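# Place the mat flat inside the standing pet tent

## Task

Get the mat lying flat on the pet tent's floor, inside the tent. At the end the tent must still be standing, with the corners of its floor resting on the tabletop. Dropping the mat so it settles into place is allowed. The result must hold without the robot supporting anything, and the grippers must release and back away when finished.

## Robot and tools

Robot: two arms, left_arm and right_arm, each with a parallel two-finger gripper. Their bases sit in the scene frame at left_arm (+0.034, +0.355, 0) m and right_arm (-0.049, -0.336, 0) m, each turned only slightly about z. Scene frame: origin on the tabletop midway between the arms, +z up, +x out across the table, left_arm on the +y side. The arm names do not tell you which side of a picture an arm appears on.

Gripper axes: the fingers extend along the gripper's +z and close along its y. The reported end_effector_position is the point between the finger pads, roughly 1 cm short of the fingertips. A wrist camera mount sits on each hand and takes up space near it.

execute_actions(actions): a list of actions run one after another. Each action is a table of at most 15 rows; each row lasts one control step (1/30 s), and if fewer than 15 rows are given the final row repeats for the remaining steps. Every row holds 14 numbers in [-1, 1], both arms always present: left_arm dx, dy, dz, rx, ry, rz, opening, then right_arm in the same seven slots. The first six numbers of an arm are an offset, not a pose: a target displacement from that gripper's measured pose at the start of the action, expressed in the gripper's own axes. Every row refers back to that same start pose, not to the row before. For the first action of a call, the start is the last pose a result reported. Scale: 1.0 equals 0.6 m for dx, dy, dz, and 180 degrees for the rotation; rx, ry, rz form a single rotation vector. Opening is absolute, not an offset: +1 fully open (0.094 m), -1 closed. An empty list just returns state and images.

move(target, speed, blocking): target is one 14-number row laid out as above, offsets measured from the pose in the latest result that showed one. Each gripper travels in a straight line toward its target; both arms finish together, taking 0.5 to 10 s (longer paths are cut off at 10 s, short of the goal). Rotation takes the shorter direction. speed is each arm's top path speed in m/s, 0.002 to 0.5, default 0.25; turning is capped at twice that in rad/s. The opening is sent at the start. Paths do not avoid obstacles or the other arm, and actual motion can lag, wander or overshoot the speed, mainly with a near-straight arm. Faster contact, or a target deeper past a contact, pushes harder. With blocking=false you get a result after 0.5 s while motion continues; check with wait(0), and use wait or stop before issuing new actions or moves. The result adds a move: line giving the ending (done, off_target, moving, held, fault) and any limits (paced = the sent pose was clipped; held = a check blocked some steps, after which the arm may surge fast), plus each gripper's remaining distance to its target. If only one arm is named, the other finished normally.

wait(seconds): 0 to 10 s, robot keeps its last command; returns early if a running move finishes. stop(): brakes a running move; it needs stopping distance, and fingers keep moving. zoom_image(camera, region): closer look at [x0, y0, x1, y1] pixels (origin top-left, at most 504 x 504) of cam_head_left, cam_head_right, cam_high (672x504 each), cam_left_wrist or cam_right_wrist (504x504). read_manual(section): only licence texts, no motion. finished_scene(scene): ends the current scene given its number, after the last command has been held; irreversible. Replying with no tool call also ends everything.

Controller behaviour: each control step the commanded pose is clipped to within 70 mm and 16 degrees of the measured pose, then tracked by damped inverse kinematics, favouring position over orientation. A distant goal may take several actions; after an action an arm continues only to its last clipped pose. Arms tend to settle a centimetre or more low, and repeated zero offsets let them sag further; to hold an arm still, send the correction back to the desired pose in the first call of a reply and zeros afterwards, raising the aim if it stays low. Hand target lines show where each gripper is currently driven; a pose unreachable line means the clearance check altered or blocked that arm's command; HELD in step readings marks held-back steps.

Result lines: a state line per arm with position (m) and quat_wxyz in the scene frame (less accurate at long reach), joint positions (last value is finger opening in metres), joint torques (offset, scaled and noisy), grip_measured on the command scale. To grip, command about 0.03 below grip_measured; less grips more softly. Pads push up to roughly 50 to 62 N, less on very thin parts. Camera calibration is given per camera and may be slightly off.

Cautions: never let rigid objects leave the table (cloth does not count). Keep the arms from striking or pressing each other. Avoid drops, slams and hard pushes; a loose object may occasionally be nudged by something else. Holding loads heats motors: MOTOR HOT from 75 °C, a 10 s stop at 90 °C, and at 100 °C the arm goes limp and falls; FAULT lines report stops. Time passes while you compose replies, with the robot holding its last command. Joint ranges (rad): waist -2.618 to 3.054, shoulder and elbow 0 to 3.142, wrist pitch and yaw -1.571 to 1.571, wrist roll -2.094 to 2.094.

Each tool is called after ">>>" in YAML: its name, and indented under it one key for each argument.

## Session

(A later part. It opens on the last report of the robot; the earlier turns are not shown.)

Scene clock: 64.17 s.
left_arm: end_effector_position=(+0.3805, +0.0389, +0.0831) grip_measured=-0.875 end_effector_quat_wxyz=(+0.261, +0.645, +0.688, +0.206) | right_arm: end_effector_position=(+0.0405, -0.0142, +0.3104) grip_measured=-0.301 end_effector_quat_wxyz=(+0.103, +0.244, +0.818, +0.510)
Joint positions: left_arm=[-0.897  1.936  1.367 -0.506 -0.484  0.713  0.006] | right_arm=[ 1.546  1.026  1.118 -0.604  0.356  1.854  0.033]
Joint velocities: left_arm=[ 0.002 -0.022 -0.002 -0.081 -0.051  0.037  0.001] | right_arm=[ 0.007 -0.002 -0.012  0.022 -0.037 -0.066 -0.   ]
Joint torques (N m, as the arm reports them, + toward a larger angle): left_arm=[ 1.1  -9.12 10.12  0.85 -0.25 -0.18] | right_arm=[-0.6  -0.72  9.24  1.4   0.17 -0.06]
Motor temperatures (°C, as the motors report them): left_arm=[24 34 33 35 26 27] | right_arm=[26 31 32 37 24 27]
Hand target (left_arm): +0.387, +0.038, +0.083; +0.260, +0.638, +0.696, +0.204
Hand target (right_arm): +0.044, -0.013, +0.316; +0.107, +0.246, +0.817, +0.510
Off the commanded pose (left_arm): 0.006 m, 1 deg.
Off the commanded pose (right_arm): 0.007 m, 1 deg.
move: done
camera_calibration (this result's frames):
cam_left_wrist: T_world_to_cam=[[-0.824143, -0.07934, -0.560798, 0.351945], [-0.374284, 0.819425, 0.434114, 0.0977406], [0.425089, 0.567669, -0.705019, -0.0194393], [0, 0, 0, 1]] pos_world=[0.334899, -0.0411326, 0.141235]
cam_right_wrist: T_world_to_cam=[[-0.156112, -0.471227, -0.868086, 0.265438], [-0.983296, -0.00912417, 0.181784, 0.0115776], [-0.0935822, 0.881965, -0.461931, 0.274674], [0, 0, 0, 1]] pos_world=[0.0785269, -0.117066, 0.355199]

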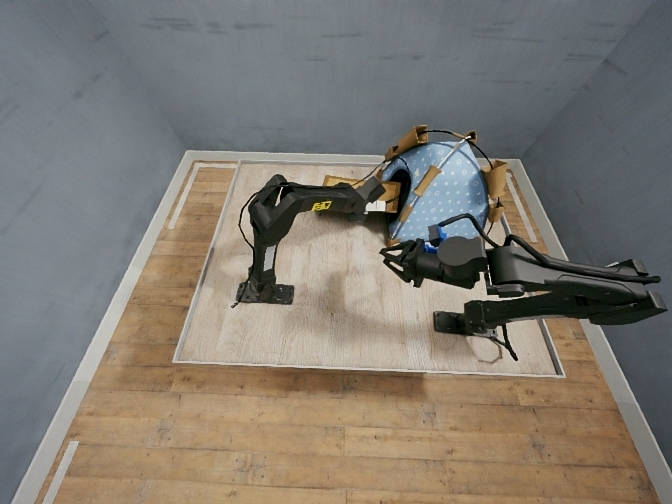

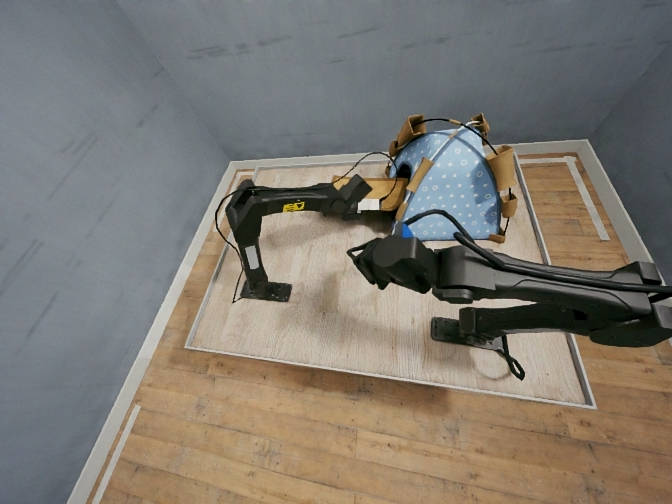

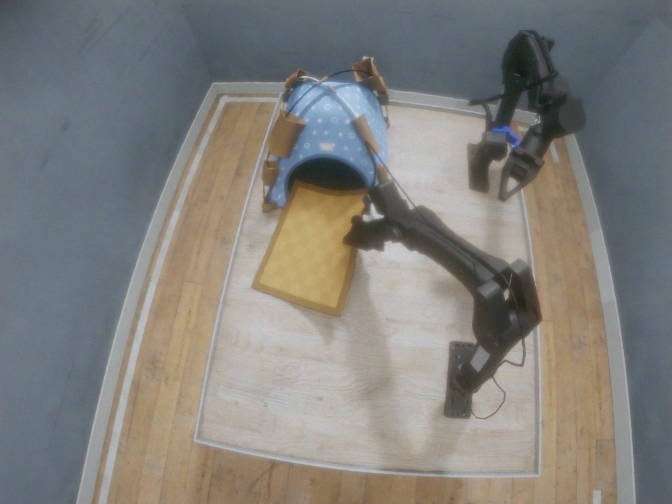

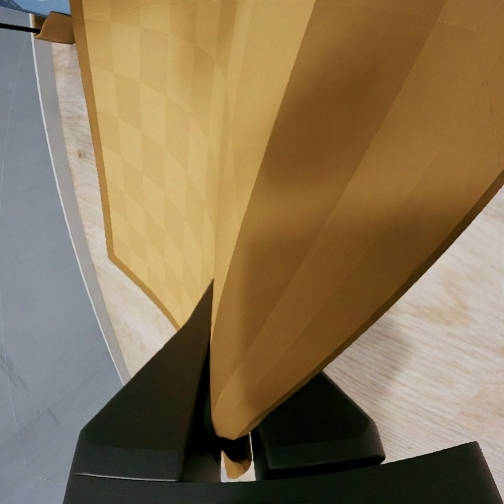

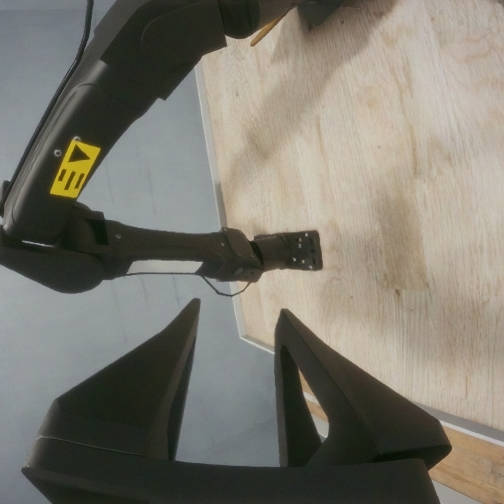

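>>> move:
  target: [-0.08,0.0,0.0,0,0.028,-0.035,-0.9, 0,0.01,0,0,0,0,-0.3]
  speed: 0.06

>>> zoom_image:
  camera: "cam_head_left"
  region: [280,120,520,300]

Scene clock: 65.80 s.
left_arm: end_effector_position=(+0.3805, -0.0045, +0.0868) grip_measured=-0.875 end_effector_quat_wxyz=(+0.239, +0.603, +0.730, +0.214) | right_arm: end_effector_position=(+0.0392, -0.0136, +0.3101) grip_measured=-0.301 end_effector_quat_wxyz=(+0.100, +0.242, +0.819, +0.510)
Joint positions: left_arm=[-0.971  2.138  1.708 -0.767 -0.55   0.493  0.006] | right_arm=[ 1.546  1.026  1.118 -0.604  0.347  1.854  0.033]
Joint velocities: left_arm=[ 0.007  0.022  0.012 -0.022 -0.007  0.051  0.   ] | right_arm=[-0.012  0.017  0.012  0.037 -0.022  0.051 -0.002]
Joint torques (N m, as the arm reports them, + toward a larger angle): left_arm=[ -0.91 -10.96  10.09   0.67  -0.52  -0.15] | right_arm=[-0.6  -0.71  9.24  1.4   0.16 -0.07]
Motor temperatures (°C, as the motors report them): left_arm=[24 34 33 35 26 27] | right_arm=[26 31 32 37 24 27]
Hand target (left_arm): +0.382, -0.009, +0.088; +0.242, +0.597, +0.732, +0.220
Hand target (right_arm): +0.042, -0.012, +0.316; +0.103, +0.244, +0.818, +0.510
Off the commanded pose (left_arm): 0.005 m, 1 deg.
Off the commanded pose (right_arm): 0.007 m, 0 deg.
move: done
camera_calibration (this result's frames):
cam_left_wrist: T_world_to_cam=[[-0.821026, -0.184411, -0.540286, 0.347205], [-0.464177, 0.766585, 0.443719, 0.164873], [0.332349, 0.615093, -0.714986, 0.0442029], [0, 0, 0, 1]] pos_world=[0.346904, -0.0895495, 0.146037]
cam_right_wrist: T_world_to_cam=[[-0.156215, -0.472059, -0.867616, 0.265122], [-0.98245, -0.016382, 0.185804, 0.00891284], [-0.101924, 0.881415, -0.461215, 0.274025], [0, 0, 0, 1]] pos_world=[0.0781019, -0.116231, 0.354752]

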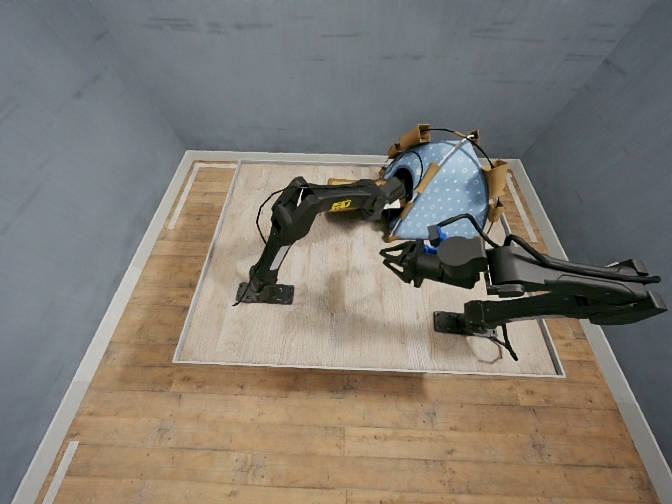

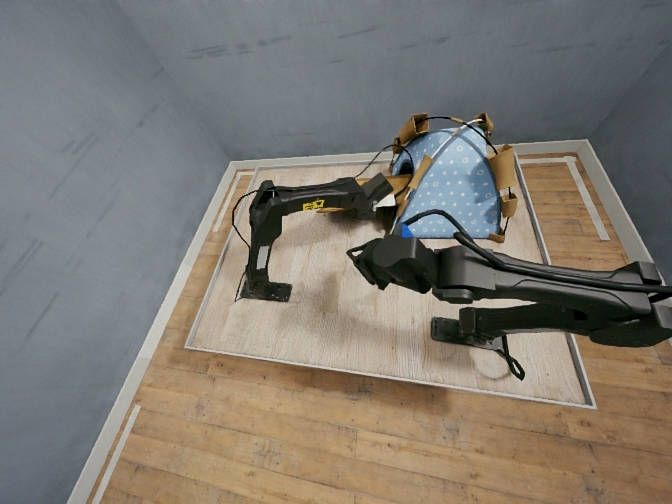

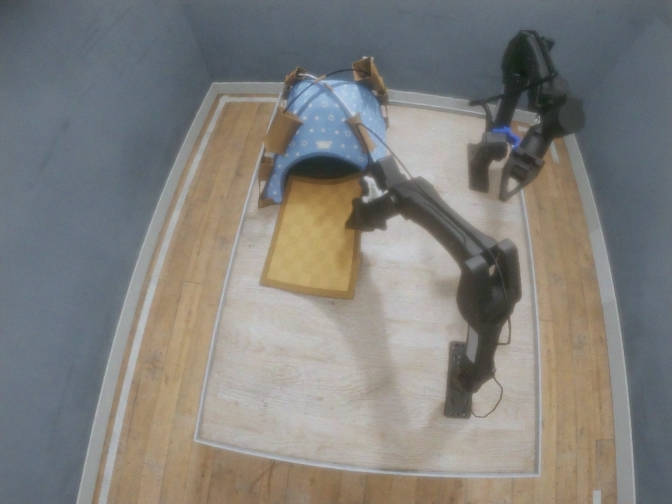

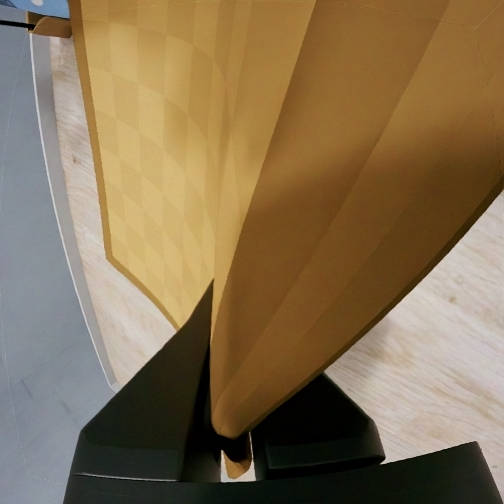

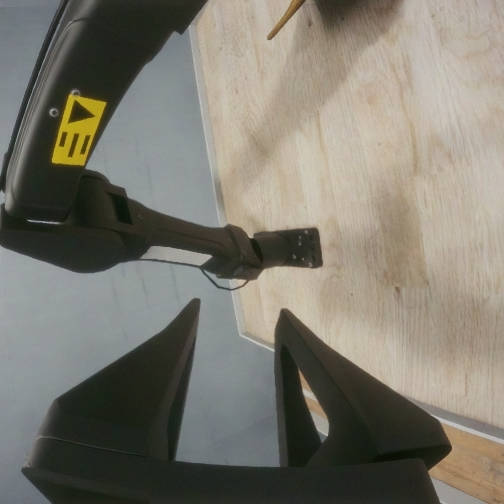

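Region (280, 120, 520, 300) of cam_head_left's 672x504 image, scaled by 2.100, with more detail than that image has; it fills the top 378 rows of this view, and the rest is white.

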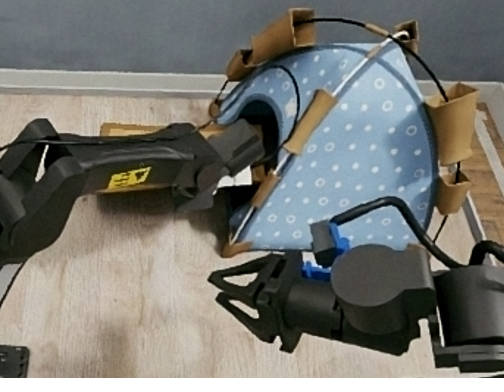

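>>> move:
  target: [0,0,0,0,0,0,-0.65, 0,0.01,0,0,0,0,-0.3]

>>> move:
  target: [0.21,0.03,0.02,0,0,0,-0.65, 0,0.0,0,0,0,0,-0.3]
  speed: 0.07

>>> move:
  target: [0,0,0,0,0,0,-0.9, 0,0.01,0,0,0,0,-0.3]

Scene clock: 66.67 s.
left_arm: end_effector_position=(+0.3804, -0.0042, +0.0868) grip_measured=-0.652 end_effector_quat_wxyz=(+0.238, +0.603, +0.731, +0.214) | right_arm: end_effector_position=(+0.0378, -0.0131, +0.3099) grip_measured=-0.301 end_effector_quat_wxyz=(+0.096, +0.240, +0.820, +0.510)
Joint positions: left_arm=[-0.971  2.138  1.708 -0.77  -0.55   0.491  0.016] | right_arm=[ 1.546  1.026  1.118 -0.604  0.339  1.854  0.033]
Joint velocities: left_arm=[-0.007 -0.002 -0.012 -0.007 -0.037  0.007  0.   ] | right_arm=[-0.002 -0.012 -0.022 -0.022  0.037  0.051 -0.   ]
Joint torques (N m, as the arm reports them, + toward a larger angle): left_arm=[ -0.05 -12.27   7.48   0.76  -0.36  -0.04] | right_arm=[-0.6  -0.71  9.23  1.4   0.17 -0.06]
Motor temperatures (°C, as the motors report them): left_arm=[24 35 33 35 26 27] | right_arm=[26 31 33 37 24 27]
Hand target (left_arm): +0.381, -0.004, +0.087; +0.239, +0.603, +0.730, +0.214
Hand target (right_arm): +0.041, -0.011, +0.315; +0.100, +0.242, +0.819, +0.510
Off the commanded pose (left_arm): 0.000 m, 0 deg.
Off the commanded pose (right_arm): 0.007 m, 0 deg.
move: done
camera_calibration (this result's frames):
cam_left_wrist: T_world_to_cam=[[-0.821096, -0.185426, -0.539832, 0.347105], [-0.465135, 0.765535, 0.444527, 0.164823], [0.330834, 0.616095, -0.714826, 0.0445846], [0, 0, 0, 1]] pos_world=[0.346922, -0.0892841, 0.14598]
cam_right_wrist: T_world_to_cam=[[-0.156309, -0.472892, -0.867145, 0.264806], [-0.981535, -0.0236348, 0.189817, 0.0062537], [-0.110258, 0.880803, -0.460465, 0.273354], [0, 0, 0, 1]] pos_world=[0.077669, -0.115398, 0.354308]

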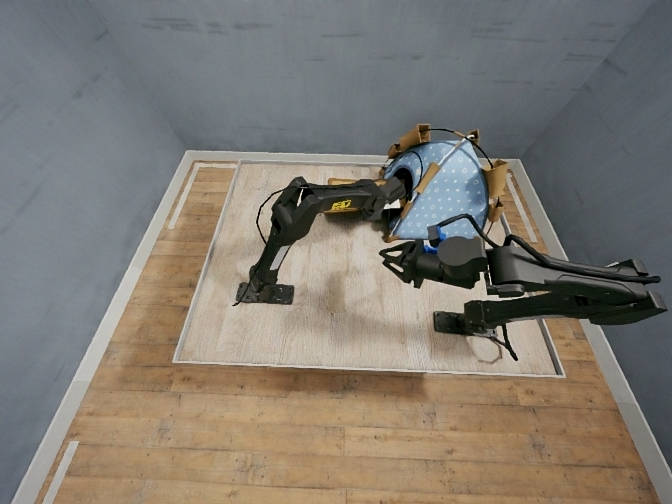

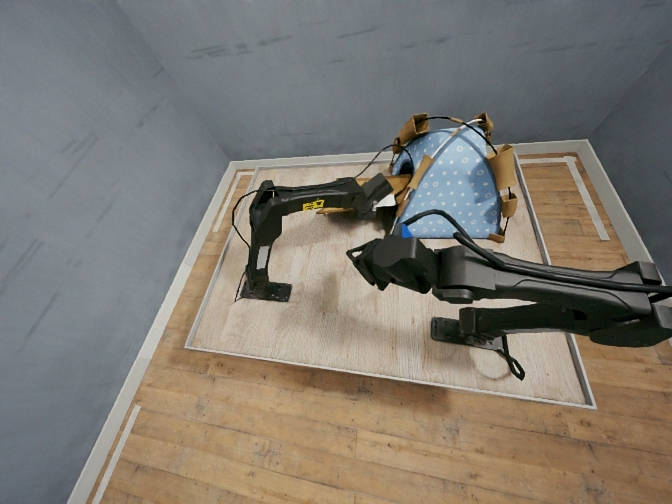

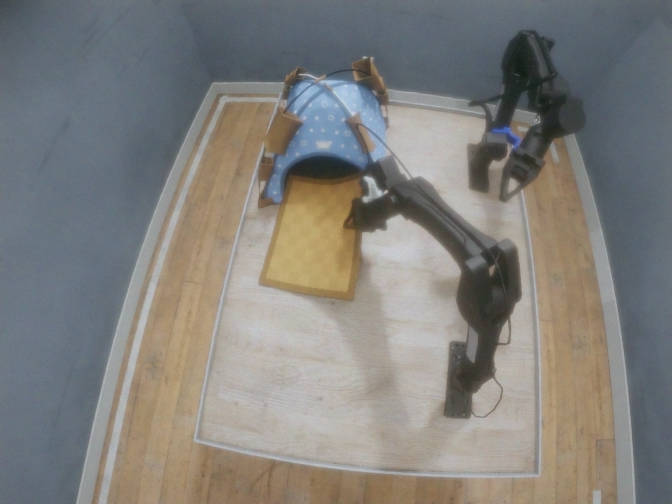

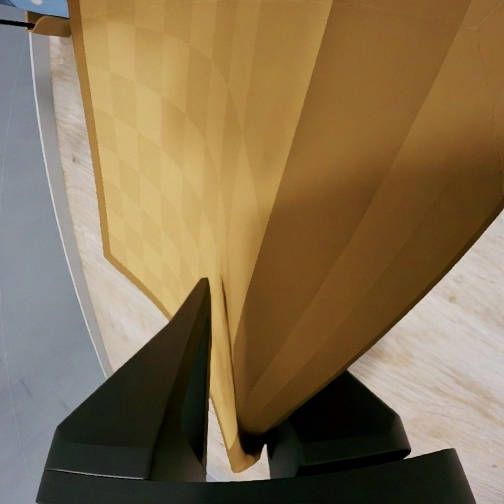

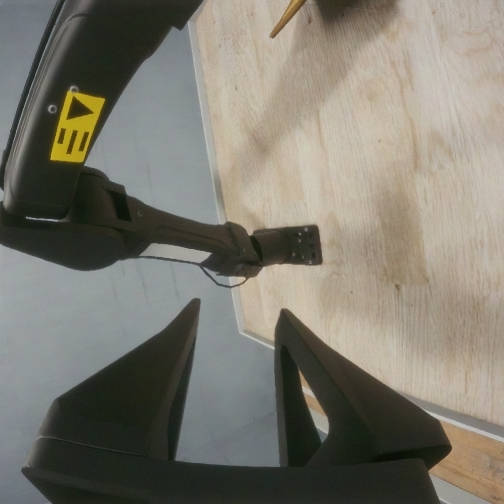

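Scene clock: 68.93 s.
left_arm: end_effector_position=(+0.3821, +0.1208, +0.0693) grip_measured=-0.652 end_effector_quat_wxyz=(+0.228, +0.606, +0.730, +0.218) | right_arm: end_effector_position=(+0.0376, -0.0130, +0.3098) grip_measured=-0.301 end_effector_quat_wxyz=(+0.095, +0.240, +0.821, +0.510)
Joint positions: left_arm=[-0.766  1.8    1.15  -0.468 -0.471  0.707  0.016] | right_arm=[ 1.546  1.026  1.118 -0.604  0.337  1.854  0.033]
Joint velocities: left_arm=[-0.017 -0.012 -0.012  0.022  0.051 -0.037  0.   ] | right_arm=[-0.012  0.007  0.002 -0.022 -0.081  0.007 -0.   ]
Joint torques (N m, as the arm reports them, + toward a larger angle): left_arm=[  0.76 -11.21   5.66   0.91  -0.21   0.01] | right_arm=[ 0.02 -1.72  7.07  1.51  0.16 -0.01]
Motor temperatures (°C, as the motors report them): left_arm=[24 35 33 35 26 27] | right_arm=[26 30 32 37 24 27]
Hand target (left_arm): +0.381, +0.123, +0.075; +0.237, +0.602, +0.732, +0.213
Hand target (right_arm): +0.038, -0.013, +0.310; +0.096, +0.240, +0.820, +0.510
Off the commanded pose (left_arm): 0.008 m, 1 deg.
Off the commanded pose (right_arm): 0.000 m, 0 deg.
move: done
camera_calibration (this result's frames):
cam_left_wrist: T_world_to_cam=[[-0.827631, -0.175348, -0.533179, 0.363101], [-0.460145, 0.755929, 0.465659, 0.0755382], [0.321393, 0.630733, -0.706316, -0.0441997], [0, 0, 0, 1]] pos_world=[0.349478, 0.0344456, 0.127204]
cam_right_wrist: T_world_to_cam=[[-0.156325, -0.473043, -0.86706, 0.264748], [-0.981361, -0.0249529, 0.190546, 0.00577084], [-0.111772, 0.880686, -0.460325, 0.273229], [0, 0, 0, 1]] pos_world=[0.0775894, -0.115248, 0.354227]

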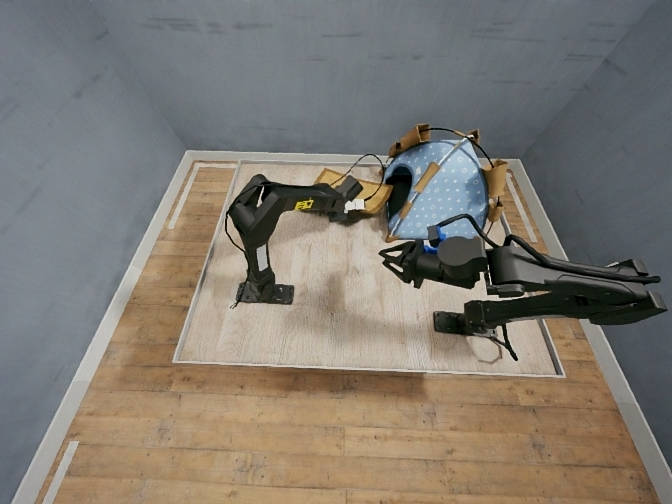

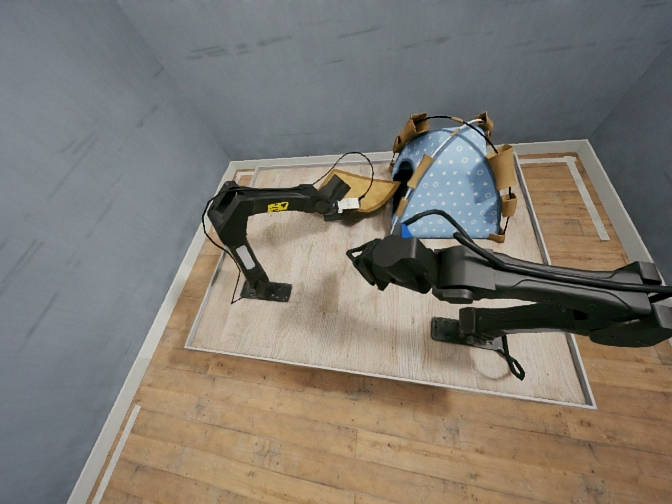

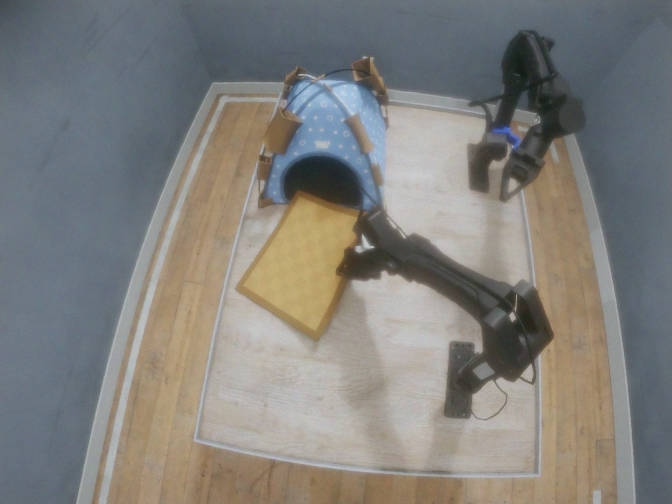

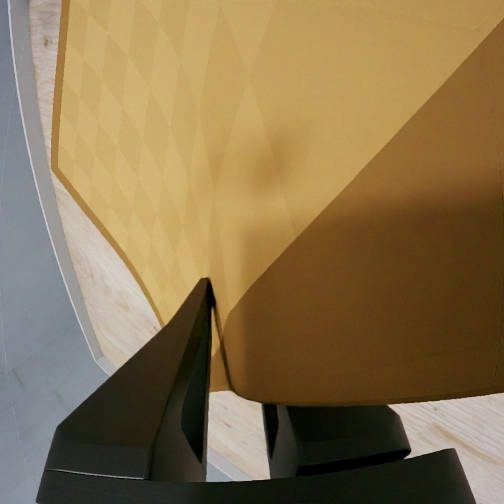

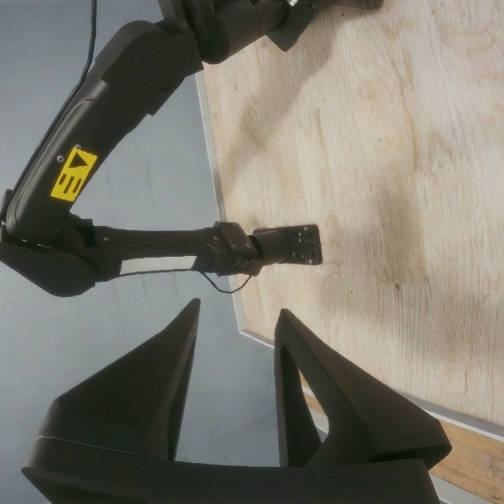

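Scene clock: 69.63 s.
left_arm: end_effector_position=(+0.3821, +0.1208, +0.0693) grip_measured=-0.875 end_effector_quat_wxyz=(+0.228, +0.606, +0.730, +0.218) | right_arm: end_effector_position=(+0.0363, -0.0124, +0.3096) grip_measured=-0.301 end_effector_quat_wxyz=(+0.092, +0.238, +0.822, +0.510)
Joint positions: left_arm=[-0.766  1.8    1.15  -0.468 -0.471  0.707  0.006] | right_arm=[ 1.546  1.026  1.118 -0.604  0.329  1.854  0.033]
Joint velocities: left_arm=[-0.002 -0.027 -0.002 -0.051 -0.007  0.037  0.   ] | right_arm=[ 0.012 -0.022  0.007  0.007  0.022  0.007 -0.001]
Joint torques (N m, as the arm reports them, + toward a larger angle): left_arm=[-0.06 -9.2   7.34  0.87 -0.28 -0.01] | right_arm=[-0.6  -0.71  9.24  1.4   0.17 -0.06]
Motor temperatures (°C, as the motors report them): left_arm=[24 35 33 35 26 27] | right_arm=[26 30 32 37 24 27]
Hand target (left_arm): +0.382, +0.121, +0.069; +0.228, +0.606, +0.730, +0.218
Hand target (right_arm): +0.039, -0.011, +0.315; +0.096, +0.240, +0.820, +0.510
Off the commanded pose (left_arm): 0.000 m, 0 deg.
Off the commanded pose (right_arm): 0.007 m, 0 deg.
move: done
camera_calibration (this result's frames):
cam_left_wrist: T_world_to_cam=[[-0.827631, -0.175348, -0.533179, 0.363101], [-0.460145, 0.755929, 0.465659, 0.0755382], [0.321393, 0.630733, -0.706316, -0.0441997], [0, 0, 0, 1]] pos_world=[0.349478, 0.0344456, 0.127204]
cam_right_wrist: T_world_to_cam=[[-0.156406, -0.473839, -0.866611, 0.264447], [-0.98041, -0.0318699, 0.19437, 0.00323895], [-0.119719, 0.880035, -0.459572, 0.272563], [0, 0, 0, 1]] pos_world=[0.0771675, -0.114457, 0.353805]

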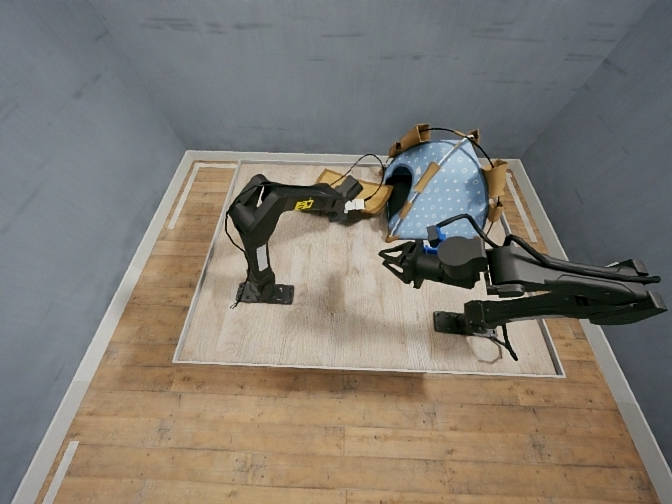

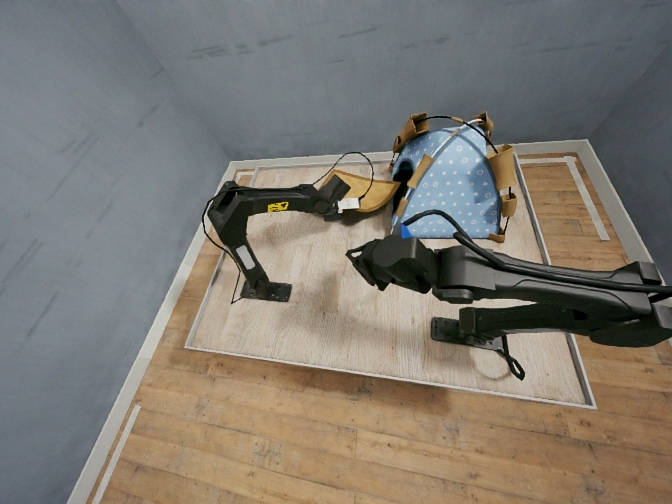

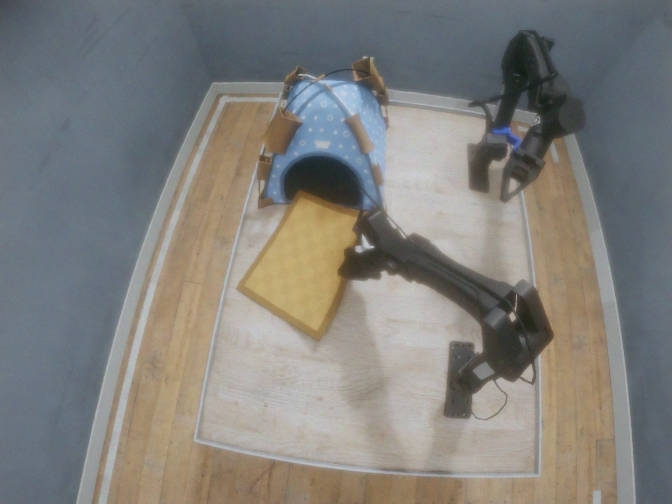

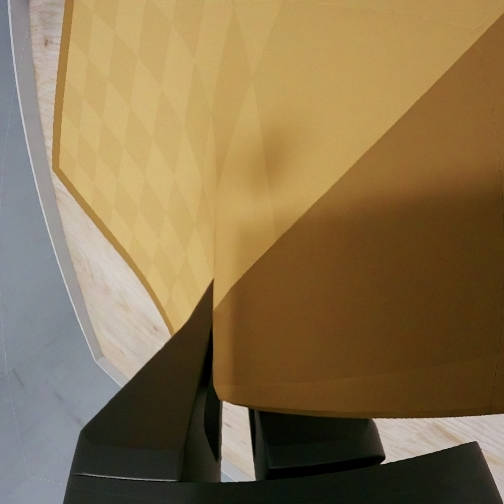

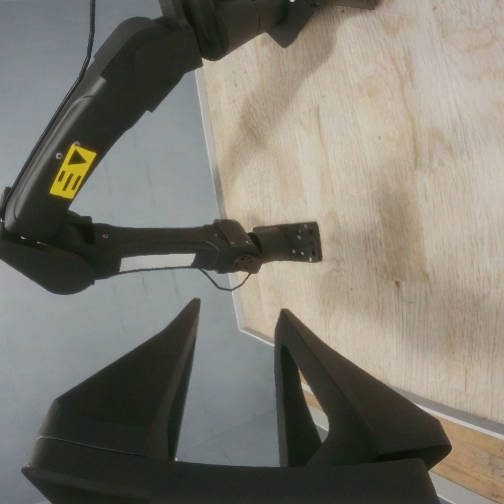

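The mat was dragged out. I'll reverse the move with the same loose grip so it pivots back.

>>> move:
  target: [-0.22,-0.02,-0.03,0,0,0,-0.7, 0,0.01,0,0,0,0,-0.3]
  speed: 0.07

Scene clock: 72.10 s.
left_arm: end_effector_position=(+0.3800, -0.0080, +0.0847) grip_measured=-0.702 end_effector_quat_wxyz=(+0.224, +0.613, +0.728, +0.212) | right_arm: end_effector_position=(+0.0349, -0.0119, +0.3094) grip_measured=-0.301 end_effector_quat_wxyz=(+0.088, +0.236, +0.823, +0.510)
Joint positions: left_arm=[-0.971  2.17   1.764 -0.821 -0.534  0.501  0.014] | right_arm=[ 1.546  1.026  1.118 -0.604  0.321  1.854  0.033]
Joint velocities: left_arm=[-0.002 -0.012  0.012 -0.081 -0.022 -0.037 -0.   ] | right_arm=[ 0.002  0.022 -0.007  0.007 -0.051 -0.022 -0.   ]
Joint torques (N m, as the arm reports them, + toward a larger angle): left_arm=[ -0.43 -11.3   10.32   0.64  -0.54  -0.19] | right_arm=[-0.62 -0.71  9.24  1.4   0.15 -0.06]
Motor temperatures (°C, as the motors report them): left_arm=[24 35 33 35 26 27] | right_arm=[26 30 33 37 24 27]
Hand target (left_arm): +0.383, -0.012, +0.087; +0.229, +0.606, +0.729, +0.219
Hand target (right_arm): +0.038, -0.010, +0.315; +0.092, +0.238, +0.821, +0.510
Off the commanded pose (left_arm): 0.005 m, 1 deg.
Off the commanded pose (right_arm): 0.007 m, 0 deg.
move: done
camera_calibration (this result's frames):
cam_left_wrist: T_world_to_cam=[[-0.837891, -0.163724, -0.520705, 0.349924], [-0.442564, 0.762148, 0.472512, 0.157507], [0.319493, 0.626359, -0.711055, 0.049659], [0, 0, 0, 1]] pos_world=[0.347039, -0.0938571, 0.143093]
cam_right_wrist: T_world_to_cam=[[-0.156483, -0.474674, -0.86614, 0.264131], [-0.979347, -0.0391103, 0.198369, 0.000592325], [-0.128036, 0.879293, -0.45875, 0.271844], [0, 0, 0, 1]] pos_world=[0.0767177, -0.113631, 0.353366]

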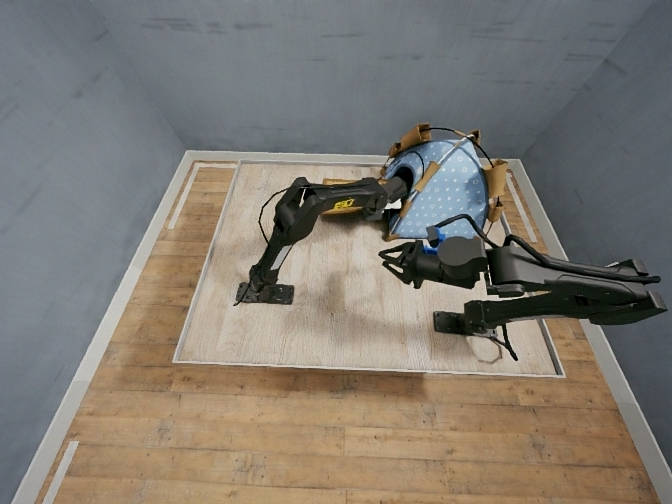

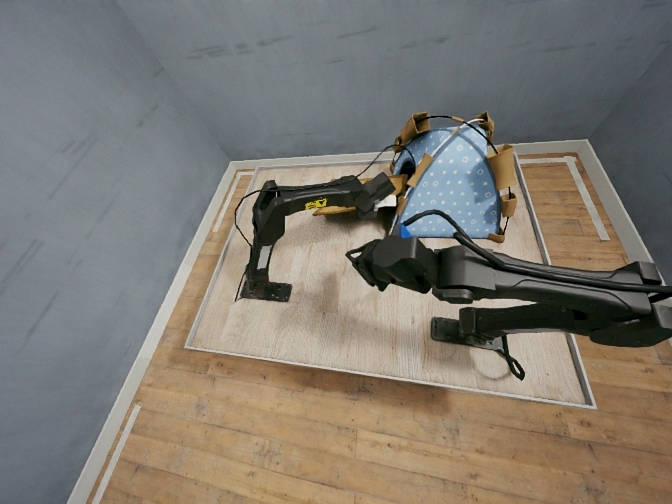

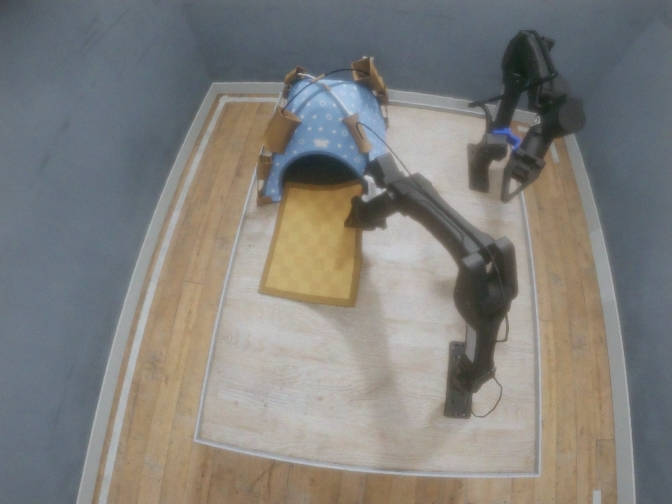

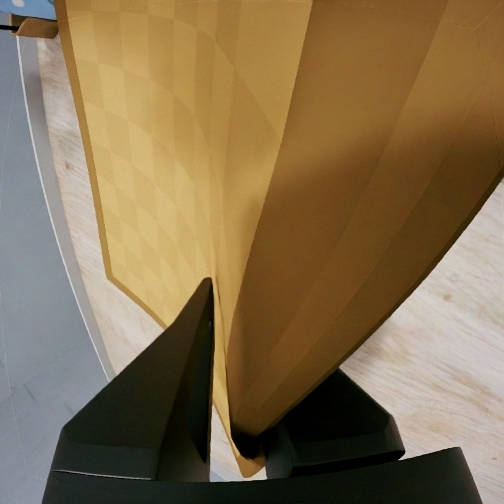

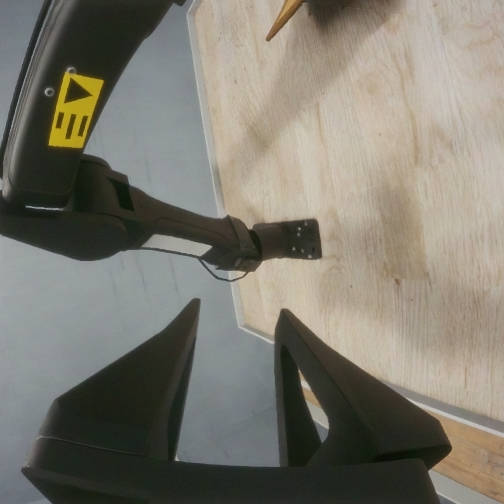

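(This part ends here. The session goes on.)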